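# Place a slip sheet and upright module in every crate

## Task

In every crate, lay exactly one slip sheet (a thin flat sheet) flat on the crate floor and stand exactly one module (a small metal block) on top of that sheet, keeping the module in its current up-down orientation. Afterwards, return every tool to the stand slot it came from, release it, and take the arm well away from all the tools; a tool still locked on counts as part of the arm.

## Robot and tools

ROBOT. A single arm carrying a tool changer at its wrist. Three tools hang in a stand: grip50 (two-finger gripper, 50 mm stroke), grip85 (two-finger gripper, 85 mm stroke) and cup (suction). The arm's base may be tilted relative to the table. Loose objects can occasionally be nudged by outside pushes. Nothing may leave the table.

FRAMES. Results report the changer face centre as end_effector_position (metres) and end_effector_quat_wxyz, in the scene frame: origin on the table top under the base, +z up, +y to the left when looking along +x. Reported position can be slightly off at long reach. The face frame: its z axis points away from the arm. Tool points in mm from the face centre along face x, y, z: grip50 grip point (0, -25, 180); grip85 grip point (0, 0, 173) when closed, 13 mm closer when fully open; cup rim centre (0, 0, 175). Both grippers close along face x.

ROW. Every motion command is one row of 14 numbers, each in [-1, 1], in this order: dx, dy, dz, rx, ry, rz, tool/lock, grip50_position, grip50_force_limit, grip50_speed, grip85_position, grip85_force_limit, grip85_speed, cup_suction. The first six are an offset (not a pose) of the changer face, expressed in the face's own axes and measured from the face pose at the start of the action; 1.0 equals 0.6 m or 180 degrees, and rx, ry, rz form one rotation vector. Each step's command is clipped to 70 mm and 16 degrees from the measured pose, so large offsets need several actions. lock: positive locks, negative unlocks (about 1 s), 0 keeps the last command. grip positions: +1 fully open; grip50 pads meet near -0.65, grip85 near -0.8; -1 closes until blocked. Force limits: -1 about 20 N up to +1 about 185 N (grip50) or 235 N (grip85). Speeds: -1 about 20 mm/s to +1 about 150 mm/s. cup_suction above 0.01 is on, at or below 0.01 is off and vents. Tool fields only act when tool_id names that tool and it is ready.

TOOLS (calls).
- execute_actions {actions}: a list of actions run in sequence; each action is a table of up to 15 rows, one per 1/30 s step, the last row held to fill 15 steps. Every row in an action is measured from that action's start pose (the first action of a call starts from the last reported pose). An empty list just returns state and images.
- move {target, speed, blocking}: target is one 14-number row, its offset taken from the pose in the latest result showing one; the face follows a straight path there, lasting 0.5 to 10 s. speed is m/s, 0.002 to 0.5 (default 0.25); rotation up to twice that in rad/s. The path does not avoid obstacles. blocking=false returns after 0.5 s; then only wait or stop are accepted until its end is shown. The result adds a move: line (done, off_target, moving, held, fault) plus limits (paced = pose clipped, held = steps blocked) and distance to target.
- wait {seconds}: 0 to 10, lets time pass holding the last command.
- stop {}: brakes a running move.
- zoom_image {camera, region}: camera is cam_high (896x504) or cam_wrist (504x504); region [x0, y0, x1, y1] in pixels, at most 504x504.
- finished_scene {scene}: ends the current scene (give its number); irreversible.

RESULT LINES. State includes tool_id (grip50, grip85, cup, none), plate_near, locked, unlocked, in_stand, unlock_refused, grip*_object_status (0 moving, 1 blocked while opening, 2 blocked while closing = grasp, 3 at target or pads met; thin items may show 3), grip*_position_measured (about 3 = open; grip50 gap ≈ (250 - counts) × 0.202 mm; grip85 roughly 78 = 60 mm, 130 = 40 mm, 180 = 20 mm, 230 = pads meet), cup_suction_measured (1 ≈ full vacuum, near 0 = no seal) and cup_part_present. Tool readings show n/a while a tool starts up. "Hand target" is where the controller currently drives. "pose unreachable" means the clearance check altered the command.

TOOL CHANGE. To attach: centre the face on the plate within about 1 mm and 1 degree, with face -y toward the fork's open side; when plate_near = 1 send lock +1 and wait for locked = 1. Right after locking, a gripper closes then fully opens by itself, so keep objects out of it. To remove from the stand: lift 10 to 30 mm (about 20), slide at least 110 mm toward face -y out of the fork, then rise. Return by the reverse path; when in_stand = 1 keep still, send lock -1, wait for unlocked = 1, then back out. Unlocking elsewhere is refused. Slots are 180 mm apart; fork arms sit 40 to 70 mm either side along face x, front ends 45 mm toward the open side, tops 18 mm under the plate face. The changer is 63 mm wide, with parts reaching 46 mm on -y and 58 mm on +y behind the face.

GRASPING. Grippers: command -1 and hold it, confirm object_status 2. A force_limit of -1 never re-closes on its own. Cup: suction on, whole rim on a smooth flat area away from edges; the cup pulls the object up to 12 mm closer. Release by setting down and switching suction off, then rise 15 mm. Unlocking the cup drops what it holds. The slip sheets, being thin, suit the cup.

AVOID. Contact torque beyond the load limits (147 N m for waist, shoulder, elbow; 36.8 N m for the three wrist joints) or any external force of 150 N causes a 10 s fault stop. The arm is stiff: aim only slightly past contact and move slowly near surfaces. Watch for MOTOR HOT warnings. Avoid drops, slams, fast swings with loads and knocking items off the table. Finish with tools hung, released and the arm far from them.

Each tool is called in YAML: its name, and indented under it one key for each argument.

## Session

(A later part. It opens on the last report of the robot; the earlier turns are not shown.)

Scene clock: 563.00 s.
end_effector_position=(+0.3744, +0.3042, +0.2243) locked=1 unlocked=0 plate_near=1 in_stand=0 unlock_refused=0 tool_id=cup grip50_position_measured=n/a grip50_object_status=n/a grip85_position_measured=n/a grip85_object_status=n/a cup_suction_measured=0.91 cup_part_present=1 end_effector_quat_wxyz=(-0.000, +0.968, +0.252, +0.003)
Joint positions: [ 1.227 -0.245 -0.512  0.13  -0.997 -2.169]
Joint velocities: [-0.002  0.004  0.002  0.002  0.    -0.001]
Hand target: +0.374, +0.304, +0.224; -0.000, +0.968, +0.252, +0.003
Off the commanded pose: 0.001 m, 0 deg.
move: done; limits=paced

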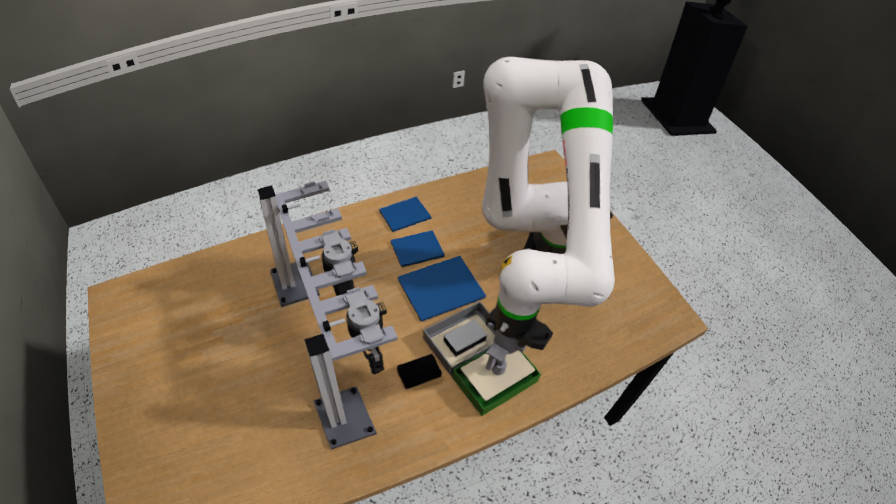

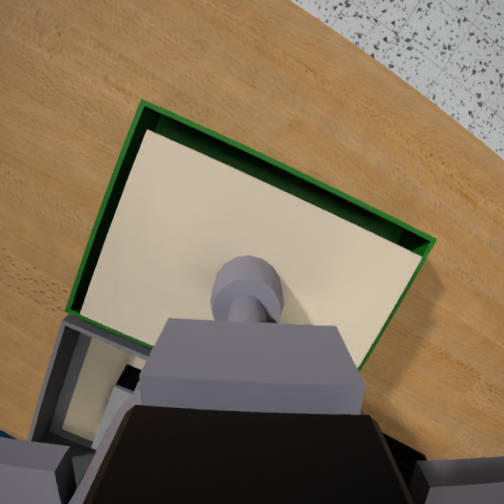

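zoom_image:
  camera: "cam_wrist"
  region: [120, 90, 180, 150]

zoom_image:
  camera: "cam_wrist"
  region: [390, 220, 450, 280]

zoom_image:
  camera: "cam_wrist"
  region: [55, 280, 115, 340]

Region (120, 90, 180, 150) of cam_wrist's 504x504 image, scaled by 8.400, with more detail than that image has.

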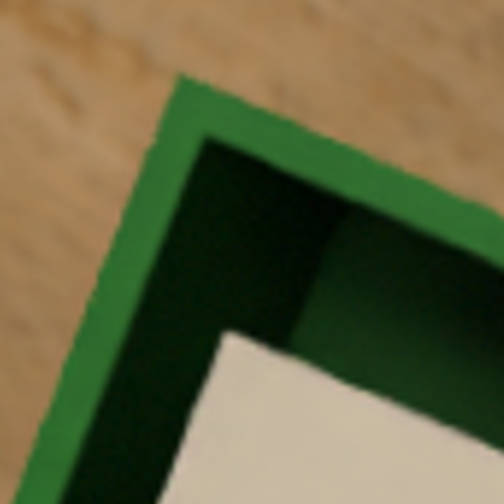

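Region (390, 220, 450, 280) of cam_wrist's 504x504 image, scaled by 8.400, with more detail than that image has.

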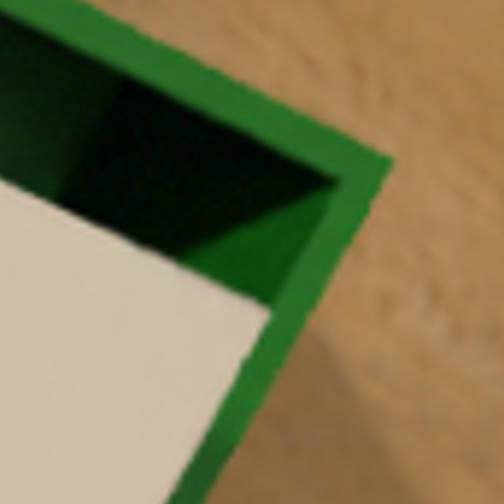

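Region (55, 280, 115, 340) of cam_wrist's 504x504 image, scaled by 8.400, with more detail than that image has.

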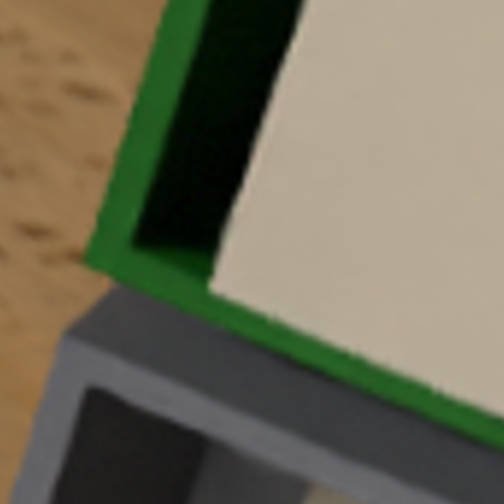

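move:
  target: [-0.002,-0.0005,0.0907,0,0,0,0,0,0,0,0,0,0,1]
  speed: 0.1

Scene clock: 577.17 s.
end_effector_position=(+0.3734, +0.3041, +0.1699) locked=1 unlocked=0 plate_near=1 in_stand=0 unlock_refused=0 tool_id=cup grip50_position_measured=n/a grip50_object_status=n/a grip85_position_measured=n/a grip85_object_status=n/a cup_suction_measured=0.91 cup_part_present=1 end_effector_quat_wxyz=(-0.001, +0.968, +0.252, +0.003)
Joint positions: [ 1.212 -0.155 -0.569  0.139 -0.85  -2.176]
Joint velocities: [-0.     0.002  0.     0.001  0.002  0.001]
Hand target: +0.373, +0.304, +0.170; -0.001, +0.968, +0.252, +0.003
Off the commanded pose: 0.000 m, 0 deg.
move: done

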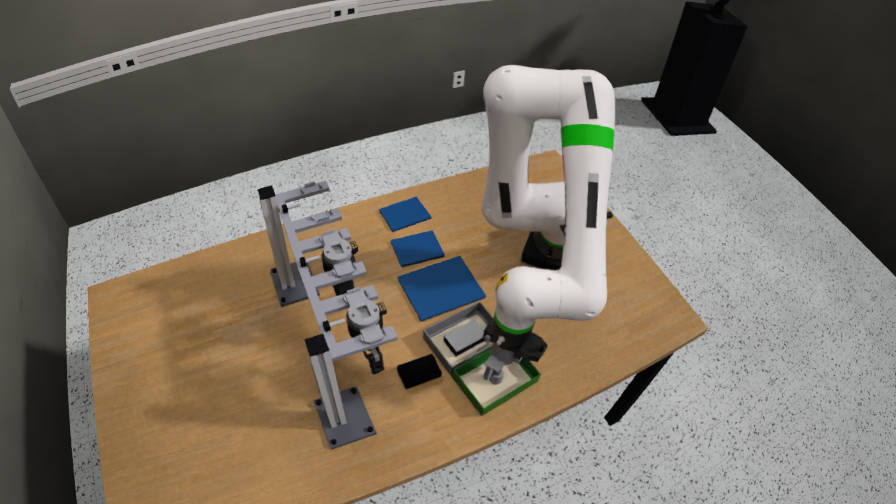

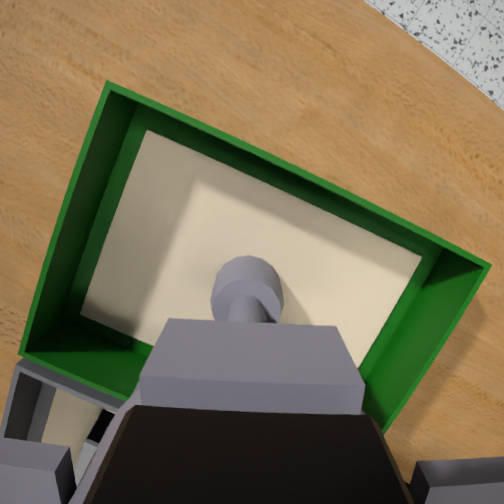

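execute_actions:
  actions:
    - [[0,0,0,0,0,0,0,0,0,0,0,0,0,0],[0,0,0,0,0,0,0,0,0,0,0,0,0,0],[0,0,0,0,0,0,0,0,0,0,0,0,0,0],[0,0,0,0,0,0,0,0,0,0,0,0,0,0],[0,0,-0.0021,0,0,0,0,0,0,0,0,0,0,0],[0,0,-0.0078,0,0,0,0,0,0,0,0,0,0,0],[0,0,-0.0164,0,0,0,0,0,0,0,0,0,0,0],[0,0,-0.027,0,0,0,0,0,0,0,0,0,0,0],[0,0,-0.0389,0,0,0,0,0,0,0,0,0,0,0],[0,0,-0.0511,0,0,0,0,0,0,0,0,0,0,0],[0,0,-0.063,0,0,0,0,0,0,0,0,0,0,0],[0,0,-0.0736,0,0,0,0,0,0,0,0,0,0,0],[0,0,-0.0822,0,0,0,0,0,0,0,0,0,0,0],[0,0,-0.0879,0,0,0,0,0,0,0,0,0,0,0],[0,0,-0.09,0,0,0,0,0,0,0,0,0,0,0]]

Scene clock: 585.17 s.
end_effector_position=(+0.3739, +0.3040, +0.2071) locked=1 unlocked=0 plate_near=1 in_stand=0 unlock_refused=0 tool_id=cup grip50_position_measured=n/a grip50_object_status=n/a grip85_position_measured=n/a grip85_object_status=n/a cup_suction_measured=0.00 cup_part_present=0 end_effector_quat_wxyz=(-0.001, +0.968, +0.252, +0.004)
Joint positions: [ 1.223 -0.221 -0.533  0.134 -0.949 -2.172]
Joint velocities: [ 0.051 -0.271  0.17  -0.02  -0.441  0.011]
Hand target: +0.374, +0.304, +0.223; -0.001, +0.968, +0.252, +0.004
Off the commanded pose: 0.017 m, 0 deg.

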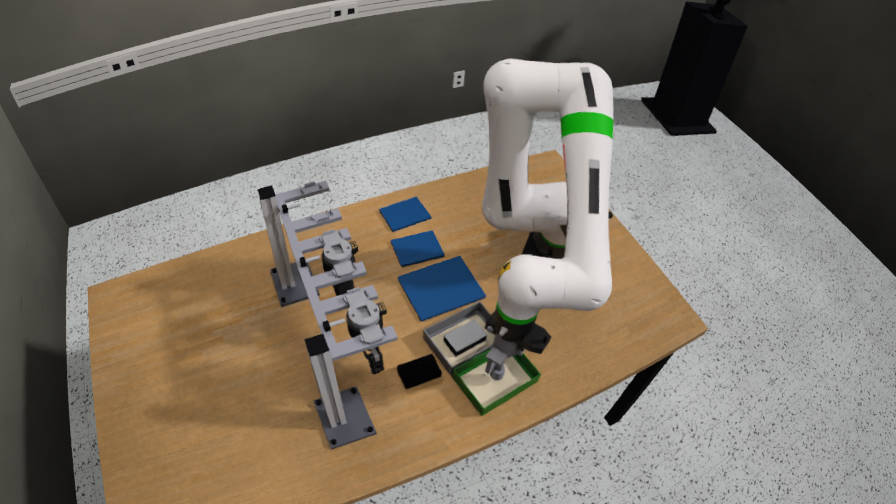

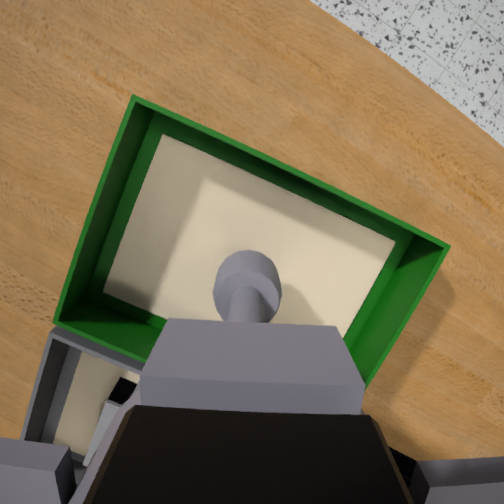

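execute_actions:
  actions: []

Scene clock: 586.53 s.
end_effector_position=(+0.3735, +0.3037, +0.2230) locked=1 unlocked=0 plate_near=1 in_stand=0 unlock_refused=0 tool_id=cup grip50_position_measured=n/a grip50_object_status=n/a grip85_position_measured=n/a grip85_object_status=n/a cup_suction_measured=0.00 cup_part_present=0 end_effector_quat_wxyz=(-0.001, +0.968, +0.252, +0.004)
Joint positions: [ 1.228 -0.246 -0.517  0.131 -0.992 -2.171]
Joint velocities: [ 0.    -0.002  0.001  0.001  0.     0.   ]
Hand target: +0.374, +0.304, +0.223; -0.001, +0.968, +0.252, +0.004
Off the commanded pose: 0.001 m, 0 deg.

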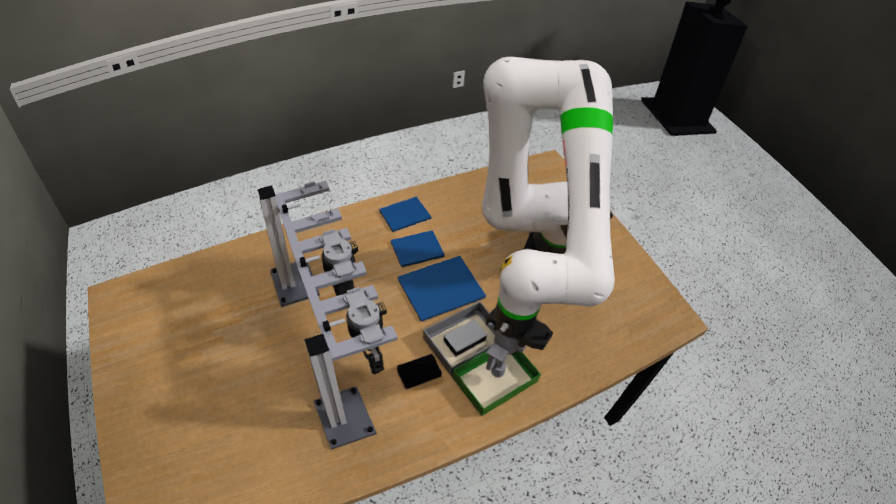

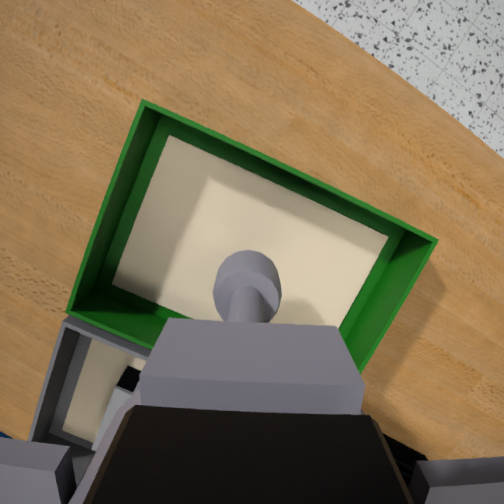

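move:
  target: [-0.1153,0.8092,-0.2672,-0.00015,-0.00174,-0.33226,0,0,0,0,0,0,0,0]
  speed: 0.45

Scene clock: 597.17 s.
end_effector_position=(+0.5486, -0.1545, +0.3829) locked=1 unlocked=0 plate_near=1 in_stand=0 unlock_refused=0 tool_id=cup grip50_position_measured=n/a grip50_object_status=n/a grip85_position_measured=n/a grip85_object_status=n/a cup_suction_measured=0.00 cup_part_present=0 end_effector_quat_wxyz=(+0.002, +0.713, +0.701, -0.001)
Joint positions: [-0.149  0.114  0.174 -0.275 -1.463  0.311]
Joint velocities: [-0.     0.005  0.004 -0.002 -0.005  0.001]
Hand target: +0.549, -0.155, +0.383; +0.002, +0.713, +0.701, -0.001
Off the commanded pose: 0.000 m, 0 deg.
move: done; limits=paced

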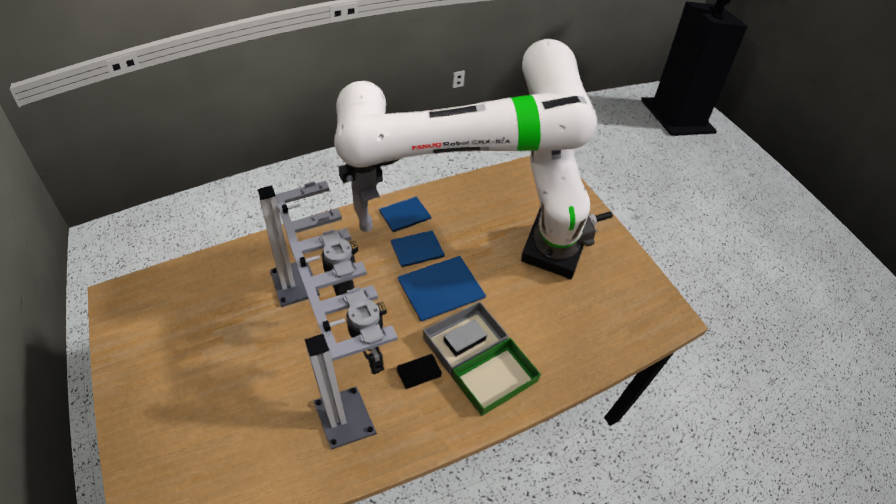

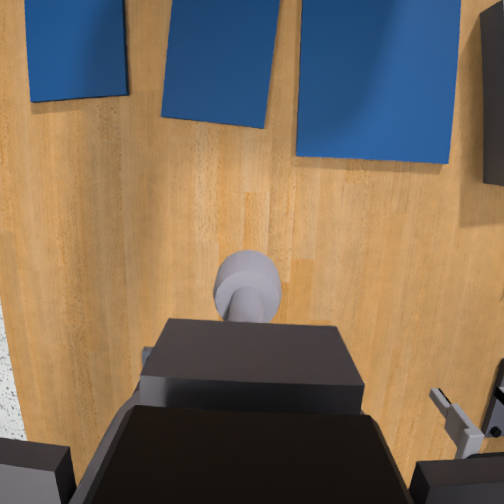

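move:
  target: [0,0.2093,-0.0005,-0.0007,0.0012,0,0,0,0,0,0,0,0,0]
  speed: 0.2

Scene clock: 605.10 s.
end_effector_position=(+0.6741, -0.1565, +0.3836) locked=1 unlocked=0 plate_near=1 in_stand=0 unlock_refused=0 tool_id=cup grip50_position_measured=n/a grip50_object_status=n/a grip85_position_measured=n/a grip85_object_status=n/a cup_suction_measured=0.00 cup_part_present=0 end_effector_quat_wxyz=(+0.002, +0.713, +0.701, +0.001)
Joint positions: [-0.094  0.402  0.599 -0.268 -1.579  0.221]
Joint velocities: [ 0.001  0.002  0.005 -0.001 -0.003  0.   ]
Hand target: +0.674, -0.157, +0.384; +0.002, +0.713, +0.701, +0.001
Off the commanded pose: 0.000 m, 0 deg.
move: done

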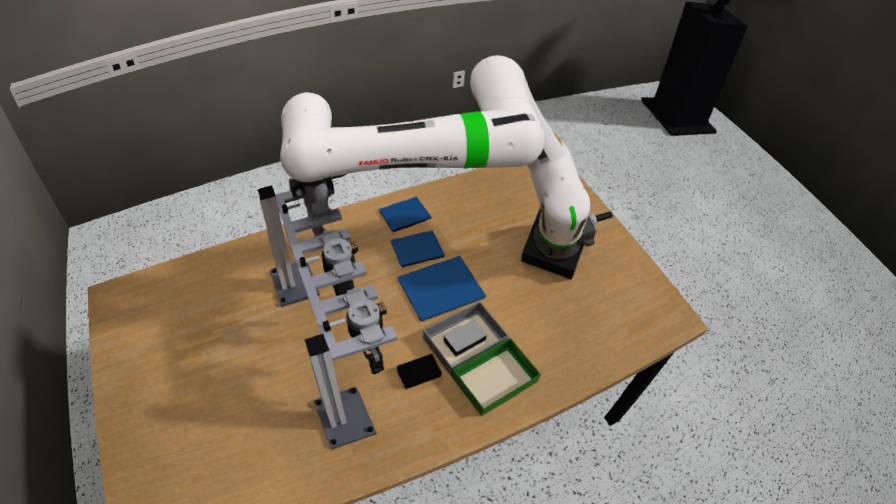

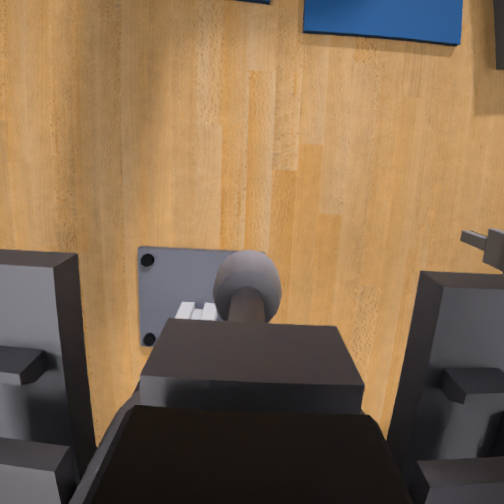

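move:
  target: [-0.0002,0.0002,0.0333,0,0,0,0,0,0,0,0,0,0,0]
  speed: 0.04

Scene clock: 607.57 s.
end_effector_position=(+0.6743, -0.1566, +0.3637) locked=1 unlocked=0 plate_near=1 in_stand=1 unlock_refused=0 tool_id=cup grip50_position_measured=n/a grip50_object_status=n/a grip85_position_measured=n/a grip85_object_status=n/a cup_suction_measured=0.00 cup_part_present=0 end_effector_quat_wxyz=(+0.002, +0.713, +0.701, +0.001)
Joint positions: [-0.085  0.405  0.558 -0.266 -1.535  0.224]
Joint velocities: [ 0.002  0.001 -0.003 -0.     0.002  0.   ]
Hand target: +0.674, -0.157, +0.364; +0.002, +0.713, +0.701, +0.001
Off the commanded pose: 0.000 m, 0 deg.
move: done

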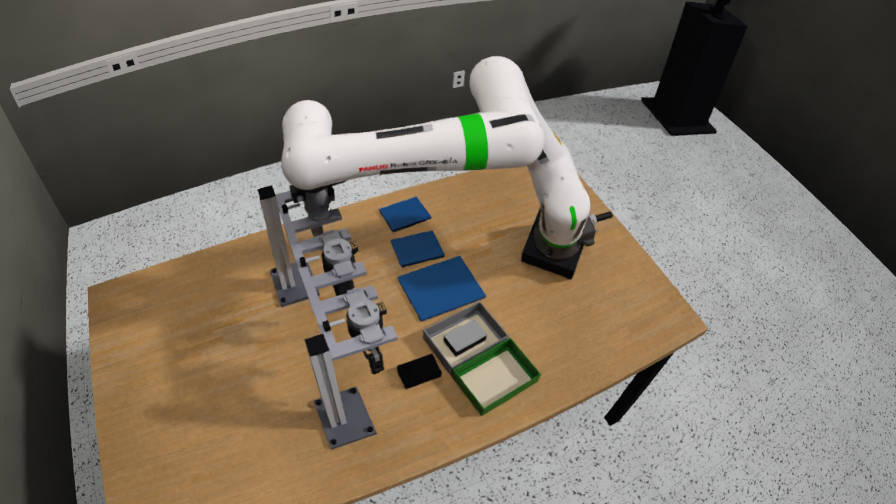

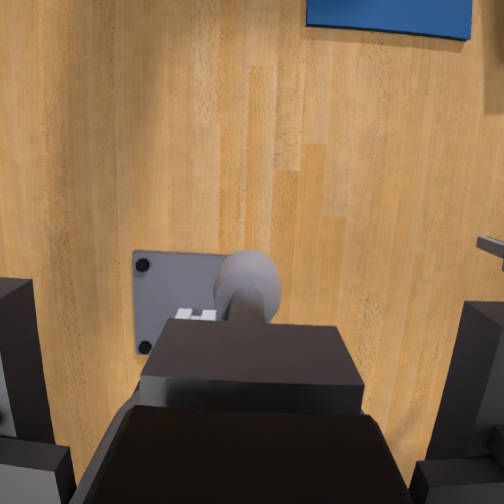

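execute_actions:
  actions:
    - [[0,0,0.0003,0,0,0,-1,0,0,0,0,0,0,0]]

Scene clock: 609.90 s.
end_effector_position=(+0.6743, -0.1566, +0.3635) locked=0 unlocked=0 plate_near=1 in_stand=1 unlock_refused=0 tool_id=none grip50_position_measured=n/a grip50_object_status=n/a grip85_position_measured=n/a grip85_object_status=n/a cup_suction_measured=n/a cup_part_present=n/a end_effector_quat_wxyz=(+0.002, +0.713, +0.701, +0.001)
Joint positions: [-0.085  0.405  0.558 -0.266 -1.534  0.224]
Joint velocities: [-0.001  0.002  0.     0.    -0.    -0.002]
Hand target: +0.674, -0.157, +0.364; +0.002, +0.713, +0.701, +0.001
Off the commanded pose: 0.000 m, 0 deg.

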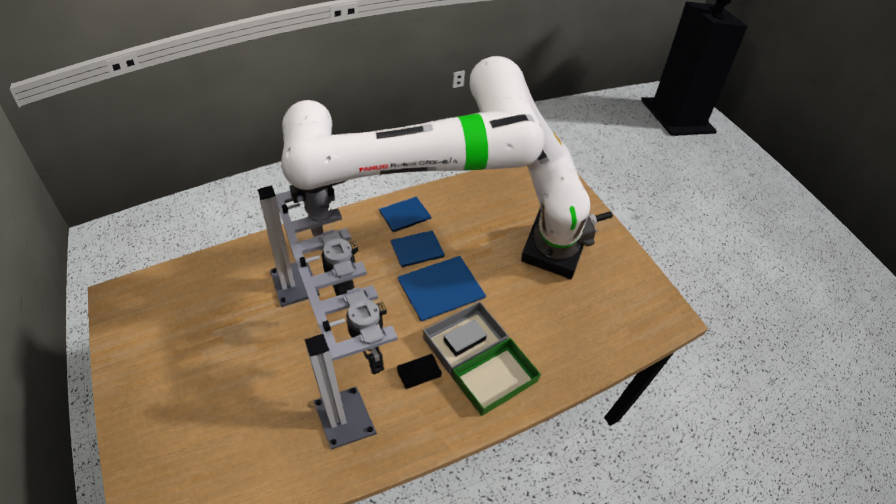

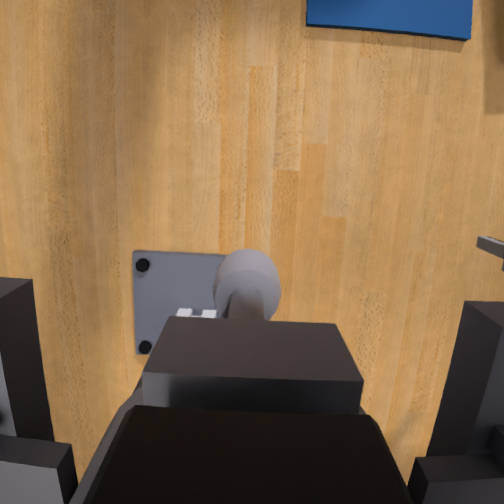

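execute_actions:
  actions: []

Scene clock: 611.93 s.
end_effector_position=(+0.6743, -0.1566, +0.3635) locked=0 unlocked=1 plate_near=1 in_stand=1 unlock_refused=0 tool_id=none grip50_position_measured=n/a grip50_object_status=n/a grip85_position_measured=n/a grip85_object_status=n/a cup_suction_measured=n/a cup_part_present=n/a end_effector_quat_wxyz=(+0.002, +0.713, +0.701, +0.001)
Joint positions: [-0.085  0.405  0.558 -0.266 -1.534  0.224]
Joint velocities: [ 0.001 -0.001 -0.     0.001  0.    -0.   ]
Hand target: +0.674, -0.157, +0.364; +0.002, +0.713, +0.701, +0.001
Off the commanded pose: 0.000 m, 0 deg.

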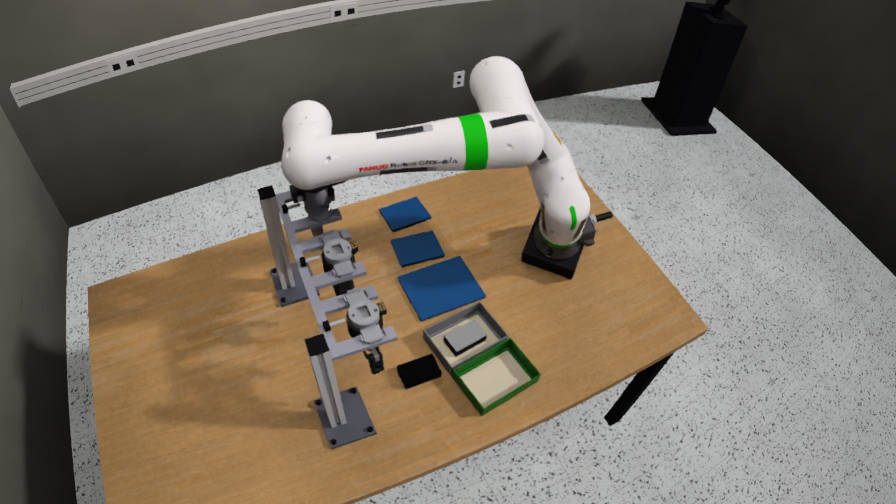

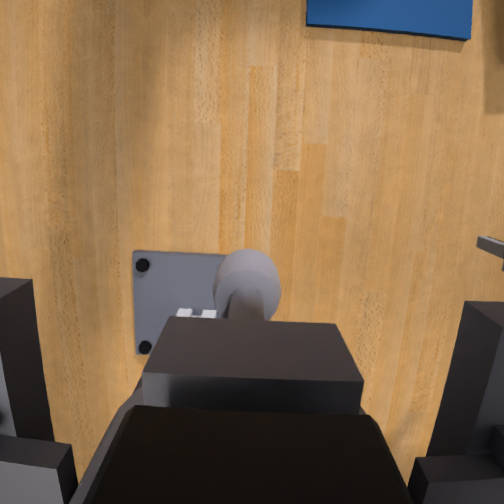

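move:
  target: [0,0,-0.075,0,0,0,0,0,0,0,1,0,0,0]
  speed: 0.15

move:
  target: [0.5998,0.0003,0,0,0,0,0,0,0,0,1,0,0,0]
  speed: 0.4

Scene clock: 615.20 s.
end_effector_position=(+0.6740, -0.1567, +0.4085) locked=0 unlocked=1 plate_near=0 in_stand=0 unlock_refused=0 tool_id=none grip50_position_measured=n/a grip50_object_status=n/a grip85_position_measured=n/a grip85_object_status=n/a cup_suction_measured=n/a cup_part_present=n/a end_effector_quat_wxyz=(+0.002, +0.714, +0.701, +0.001)
Joint positions: [-0.105  0.404  0.657 -0.27  -1.636  0.217]
Joint velocities: [-0.001 -0.002  0.003  0.    -0.002 -0.001]
Hand target: +0.674, -0.157, +0.409; +0.002, +0.714, +0.701, +0.001
Off the commanded pose: 0.000 m, 0 deg.
move: done

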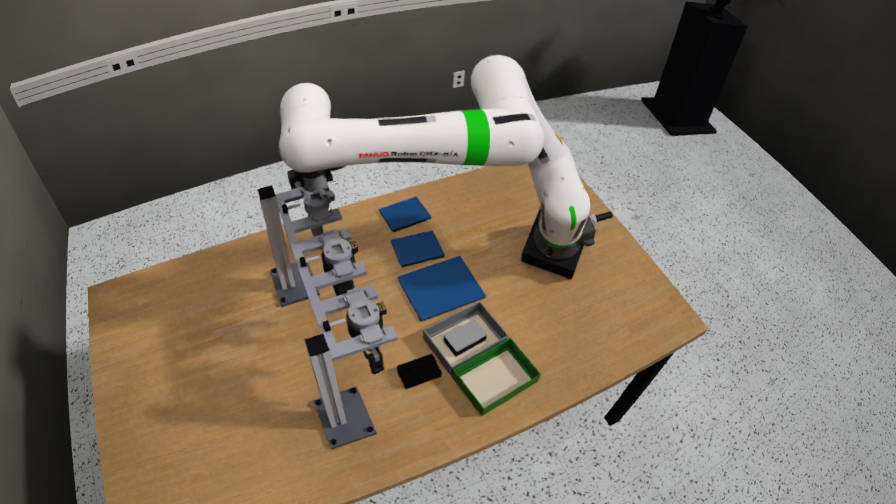

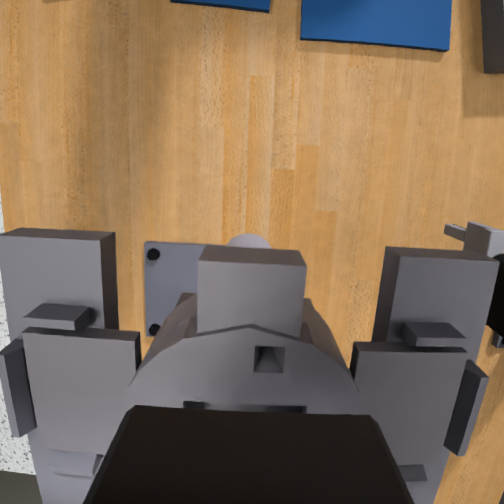

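Scene clock: 616.77 s.
end_effector_position=(+0.6805, +0.2027, +0.4092) locked=0 unlocked=1 plate_near=0 in_stand=0 unlock_refused=0 tool_id=none grip50_position_measured=n/a grip50_object_status=n/a grip85_position_measured=n/a grip85_object_status=n/a cup_suction_measured=n/a cup_part_present=n/a end_effector_quat_wxyz=(+0.002, +0.714, +0.701, +0.002)
Joint positions: [ 0.551  0.258  0.6   -0.103 -1.601 -0.416]
Joint velocities: [ 0.002  0.004  0.004  0.001 -0.002 -0.002]
Hand target: +0.681, +0.203, +0.409; +0.002, +0.714, +0.701, +0.002
Off the commanded pose: 0.001 m, 0 deg.
move: done; limits=paced

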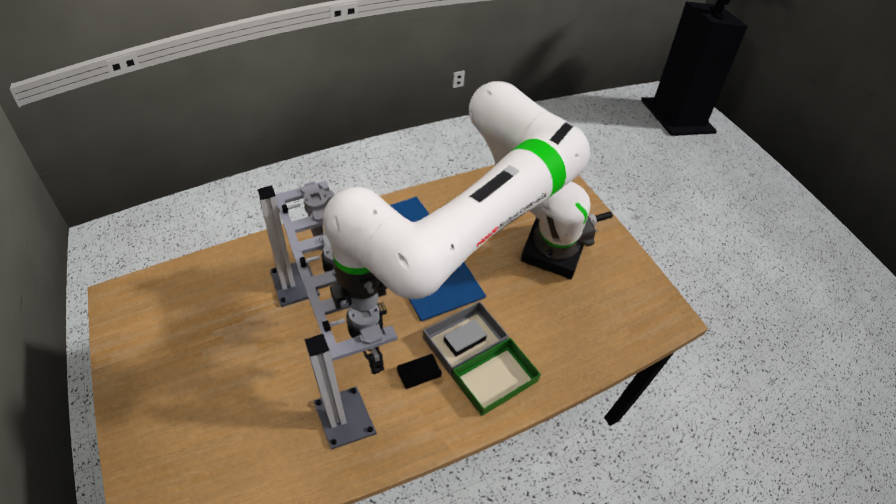

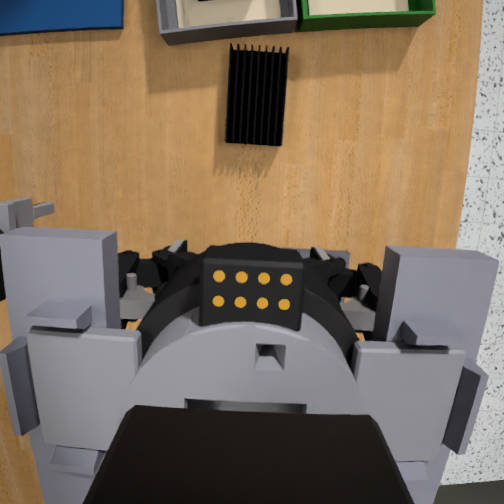

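zoom_image:
  camera: "cam_wrist"
  region: [180, 260, 330, 410]

Region (180, 260, 330, 410) of cam_wrist's 504x504 image, scaled by 3.360, with more detail than that image has.

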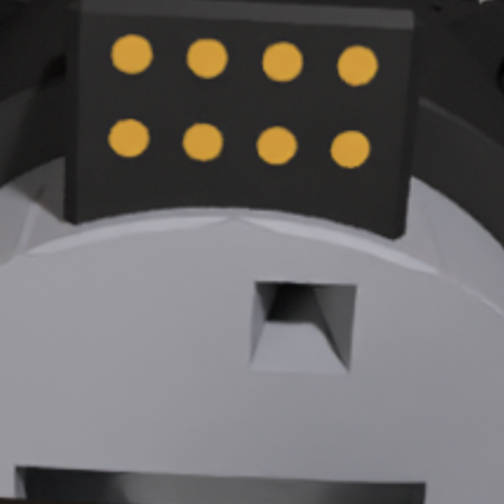

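move:
  target: [0.0006,-0.0006,0.0759,0,0,0,0,0,0,0,1,0,0,0]
  speed: 0.07

Scene clock: 622.10 s.
end_effector_position=(+0.6805, +0.2032, +0.3637) locked=0 unlocked=1 plate_near=1 in_stand=1 unlock_refused=0 tool_id=none grip50_position_measured=n/a grip50_object_status=n/a grip85_position_measured=n/a grip85_object_status=n/a cup_suction_measured=n/a cup_part_present=n/a end_effector_quat_wxyz=(+0.002, +0.714, +0.701, +0.002)
Joint positions: [ 0.561  0.26   0.499 -0.1   -1.497 -0.415]
Joint velocities: [ 0.001  0.    -0.002 -0.001  0.002  0.   ]
Hand target: +0.680, +0.203, +0.364; +0.002, +0.714, +0.701, +0.002
Off the commanded pose: 0.000 m, 0 deg.
move: done

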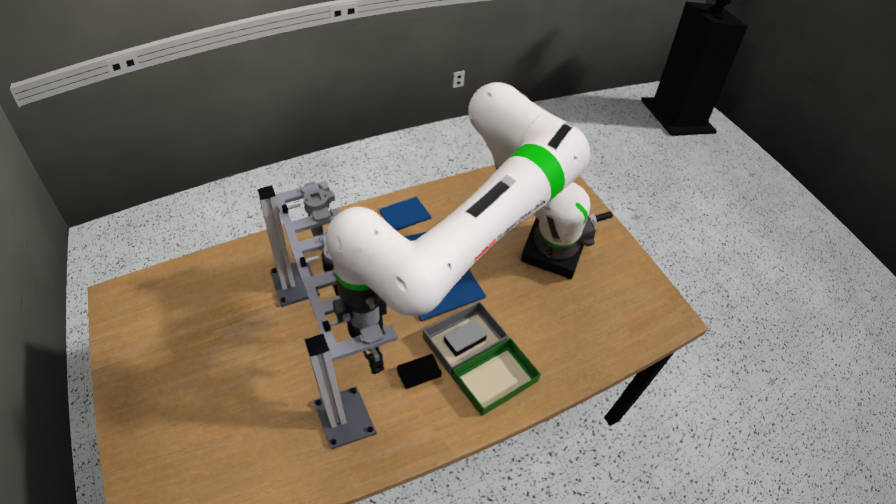

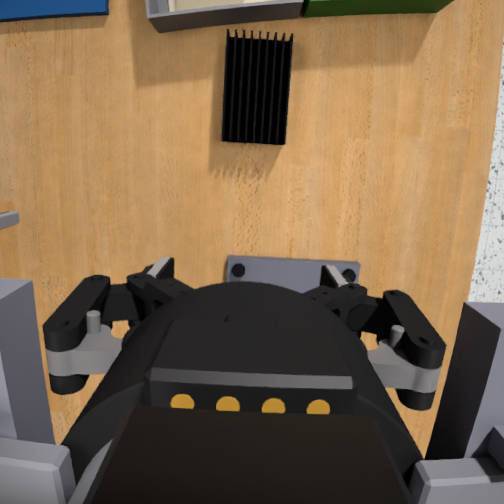

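execute_actions:
  actions:
    - [[0,0,0,0,0,0,1,0,0,0,1,-0.5,0.5,0]]

Scene clock: 623.60 s.
end_effector_position=(+0.6805, +0.2033, +0.3637) locked=0 unlocked=0 plate_near=1 in_stand=1 unlock_refused=0 tool_id=none grip50_position_measured=n/a grip50_object_status=n/a grip85_position_measured=n/a grip85_object_status=n/a cup_suction_measured=n/a cup_part_present=n/a end_effector_quat_wxyz=(+0.002, +0.714, +0.701, +0.002)
Joint positions: [ 0.561  0.26   0.499 -0.1   -1.497 -0.415]
Joint velocities: [ 0.001 -0.001 -0.001  0.    -0.    -0.001]
Hand target: +0.680, +0.203, +0.364; +0.002, +0.714, +0.701, +0.002
Off the commanded pose: 0.000 m, 0 deg.

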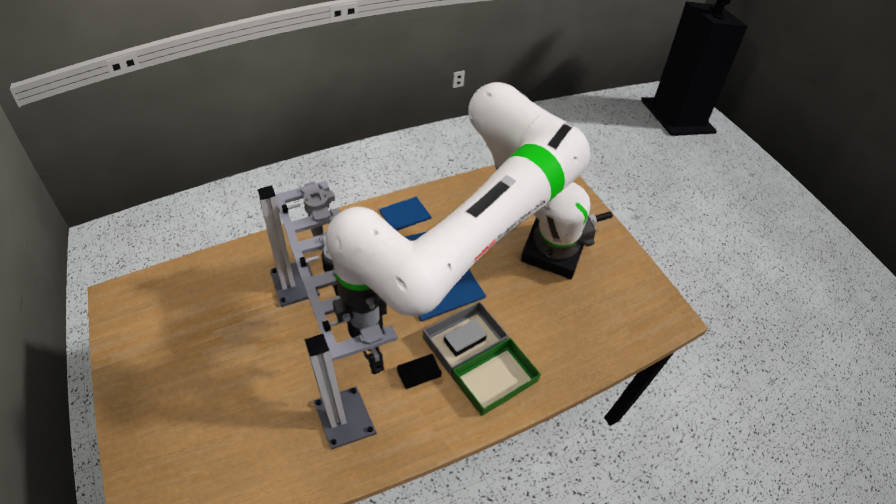

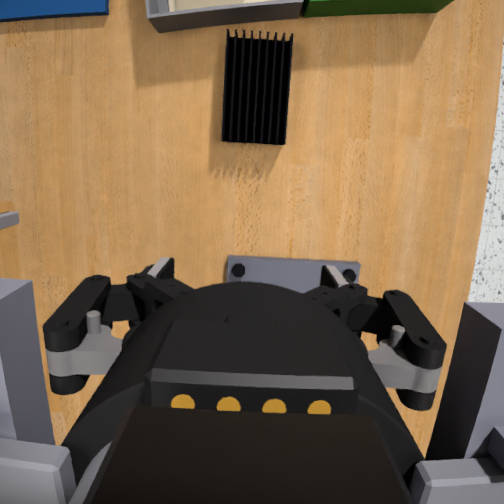

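zoom_image:
  camera: "cam_wrist"
  region: [195, 20, 325, 150]

execute_actions:
  actions: []

Region (195, 20, 325, 150) of cam_wrist's 504x504 image, scaled by 3.877, with more detail than that image has.

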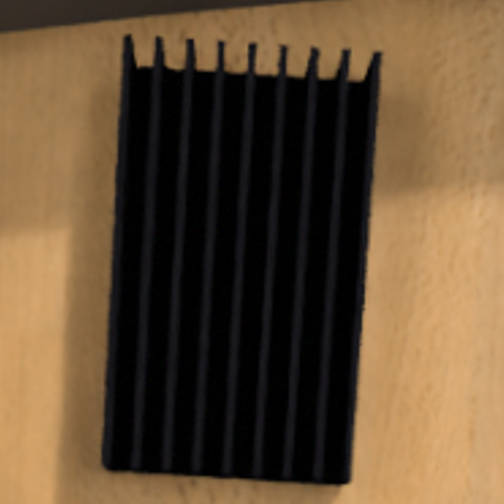

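Scene clock: 625.97 s.
end_effector_position=(+0.6805, +0.2032, +0.3637) locked=1 unlocked=0 plate_near=1 in_stand=1 unlock_refused=0 tool_id=grip85 grip50_position_measured=n/a grip50_object_status=n/a grip85_position_measured=n/a grip85_object_status=n/a cup_suction_measured=n/a cup_part_present=n/a end_effector_quat_wxyz=(+0.002, +0.714, +0.701, +0.002)
Joint positions: [ 0.561  0.26   0.499 -0.1   -1.497 -0.415]
Joint velocities: [ 0.    -0.001  0.001 -0.     0.     0.   ]
Hand target: +0.680, +0.203, +0.364; +0.002, +0.714, +0.701, +0.002
Off the commanded pose: 0.000 m, 0 deg.

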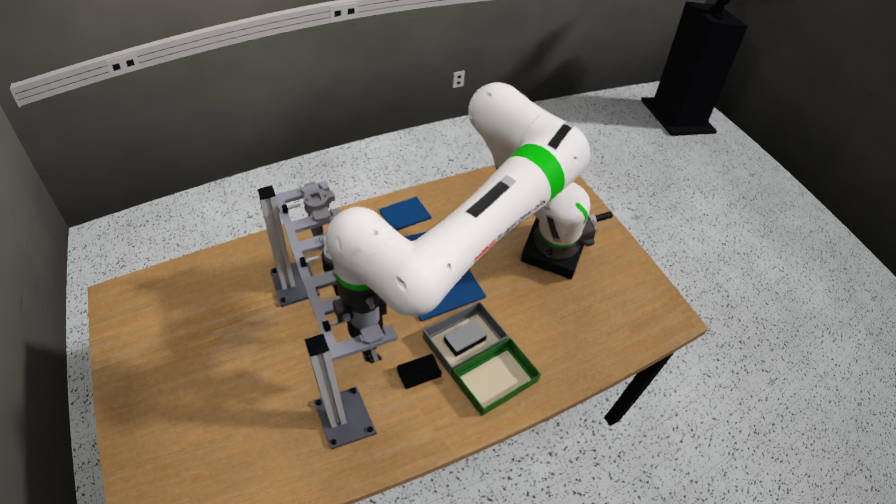

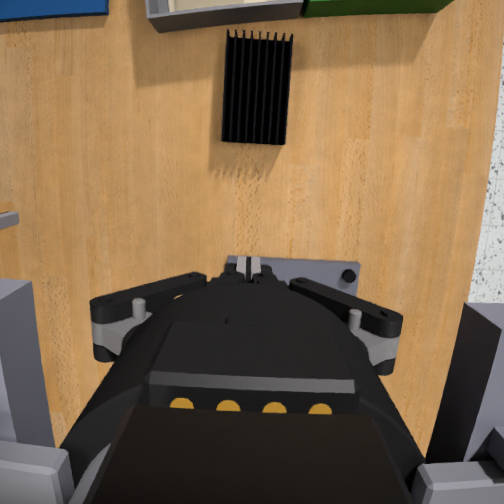

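move:
  target: [0,0,-0.0333,0,0,0,0,0,0,0,0.7,-0.5,0.5,0]
  speed: 0.08

move:
  target: [0,-0.22,0,0,0,0,0,0,0,0,0.7,-0.5,0.5,0]
  speed: 0.22

Scene clock: 634.03 s.
end_effector_position=(+0.6803, +0.2032, +0.3837) locked=1 unlocked=0 plate_near=1 in_stand=0 unlock_refused=0 tool_id=grip85 grip50_position_measured=n/a grip50_object_status=n/a grip85_position_measured=41 grip85_object_status=3 cup_suction_measured=n/a cup_part_present=n/a end_effector_quat_wxyz=(+0.002, +0.714, +0.701, +0.002)
Joint positions: [ 0.557  0.257  0.541 -0.101 -1.542 -0.416]
Joint velocities: [ 0.001  0.002  0.003 -0.    -0.002  0.001]
Hand target: +0.680, +0.203, +0.384; +0.002, +0.714, +0.701, +0.002
Off the commanded pose: 0.000 m, 0 deg.
move: done

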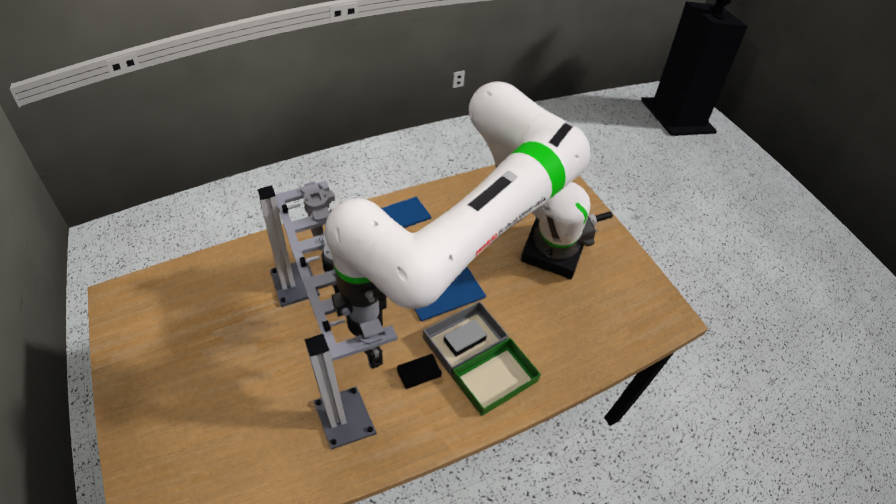

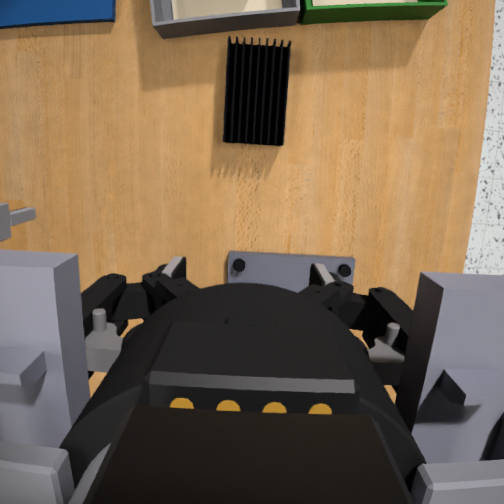

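Scene clock: 635.17 s.
end_effector_position=(+0.5485, +0.2054, +0.3829) locked=1 unlocked=0 plate_near=1 in_stand=0 unlock_refused=0 tool_id=grip85 grip50_position_measured=n/a grip50_object_status=n/a grip85_position_measured=41 grip85_object_status=3 cup_suction_measured=n/a cup_part_present=n/a end_effector_quat_wxyz=(+0.002, +0.713, +0.701, +0.003)
Joint positions: [ 0.691 -0.085  0.082 -0.06  -1.415 -0.537]
Joint velocities: [ 0.002 -0.004 -0.003  0.001  0.001 -0.002]
Hand target: +0.548, +0.205, +0.383; +0.002, +0.713, +0.701, +0.003
Off the commanded pose: 0.000 m, 0 deg.
move: done

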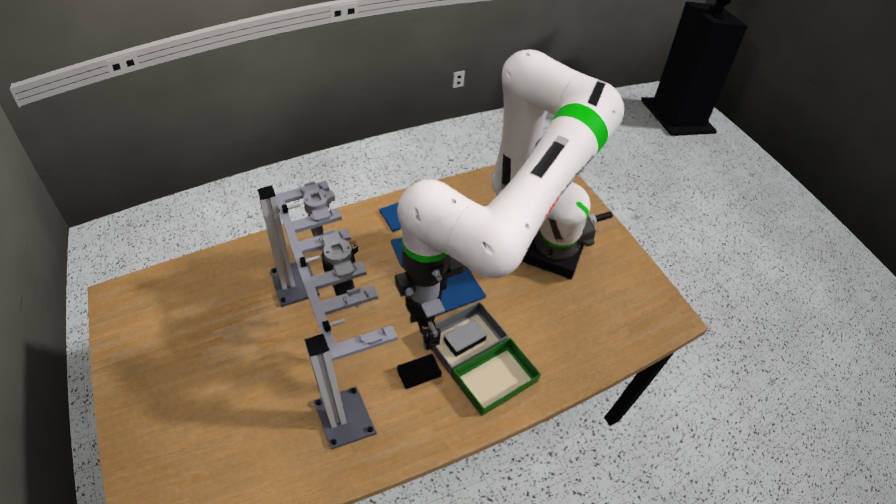

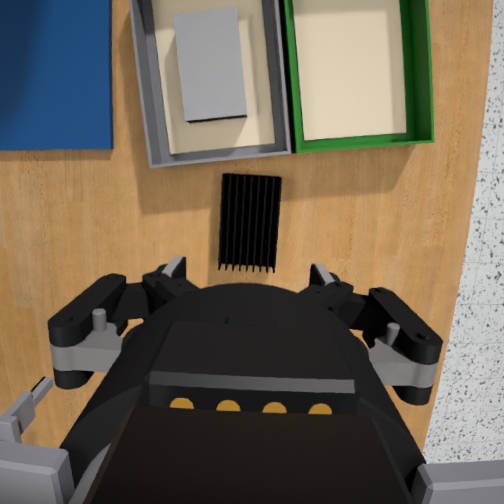

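move:
  target: [-0.0005,0,0.3148,0,0,0,0,0,0,0,0.7,-0.5,0.5,0]
  speed: 0.3

Scene clock: 639.40 s.
end_effector_position=(+0.5497, +0.2058, +0.1940) locked=1 unlocked=0 plate_near=1 in_stand=0 unlock_refused=0 tool_id=grip85 grip50_position_measured=n/a grip50_object_status=n/a grip85_position_measured=41 grip85_object_status=3 cup_suction_measured=n/a cup_part_present=n/a end_effector_quat_wxyz=(+0.002, +0.713, +0.701, +0.003)
Joint positions: [ 0.717  0.08  -0.172 -0.062 -0.995 -0.536]
Joint velocities: [-0.     0.002  0.001  0.     0.002  0.002]
Hand target: +0.550, +0.206, +0.194; +0.002, +0.713, +0.701, +0.003
Off the commanded pose: 0.001 m, 0 deg.
move: done

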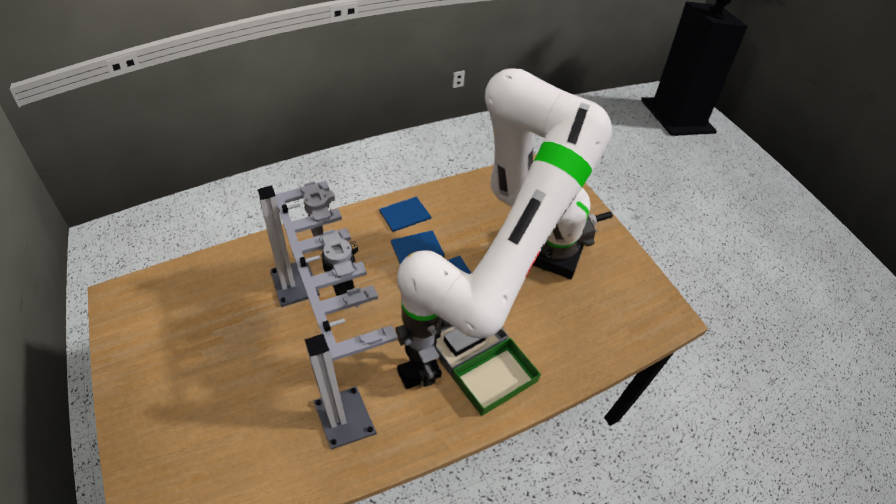

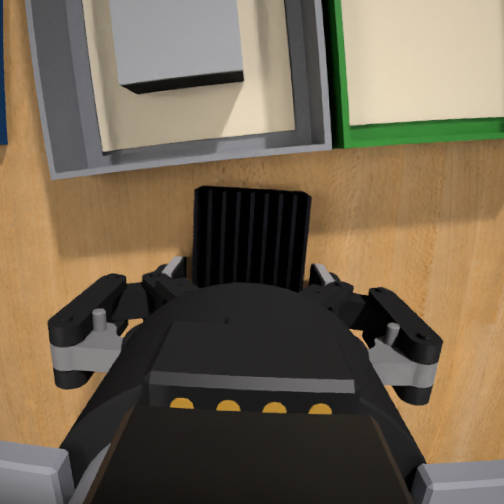

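Centered. Close the gripper.

execute_actions:
  actions:
    - [[0,0,0,0,0,0,0,0,0,0,-1,-0.5,0,0]]

Scene clock: 641.00 s.
end_effector_position=(+0.5498, +0.2058, +0.1941) locked=1 unlocked=0 plate_near=1 in_stand=0 unlock_refused=0 tool_id=grip85 grip50_position_measured=n/a grip50_object_status=n/a grip85_position_measured=80 grip85_object_status=2 cup_suction_measured=n/a cup_part_present=n/a end_effector_quat_wxyz=(+0.002, +0.713, +0.701, +0.003)
Joint positions: [ 0.717  0.08  -0.172 -0.062 -0.995 -0.536]
Joint velocities: [ 0.    -0.002  0.    -0.001  0.     0.   ]
Hand target: +0.550, +0.206, +0.194; +0.002, +0.713, +0.701, +0.003
Off the commanded pose: 0.000 m, 0 deg.

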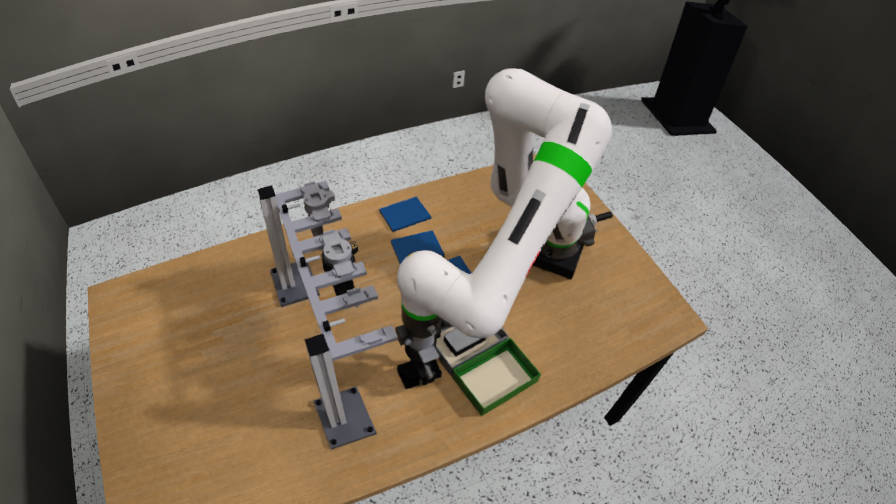

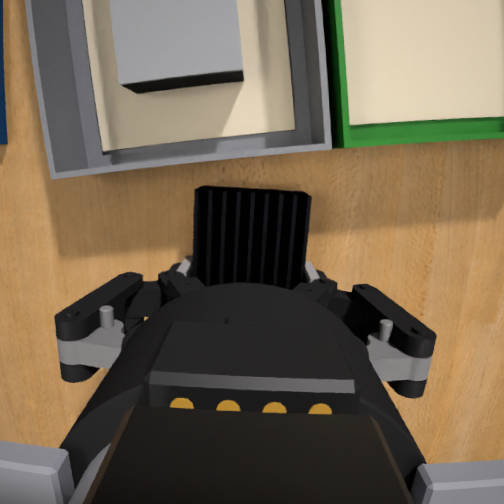

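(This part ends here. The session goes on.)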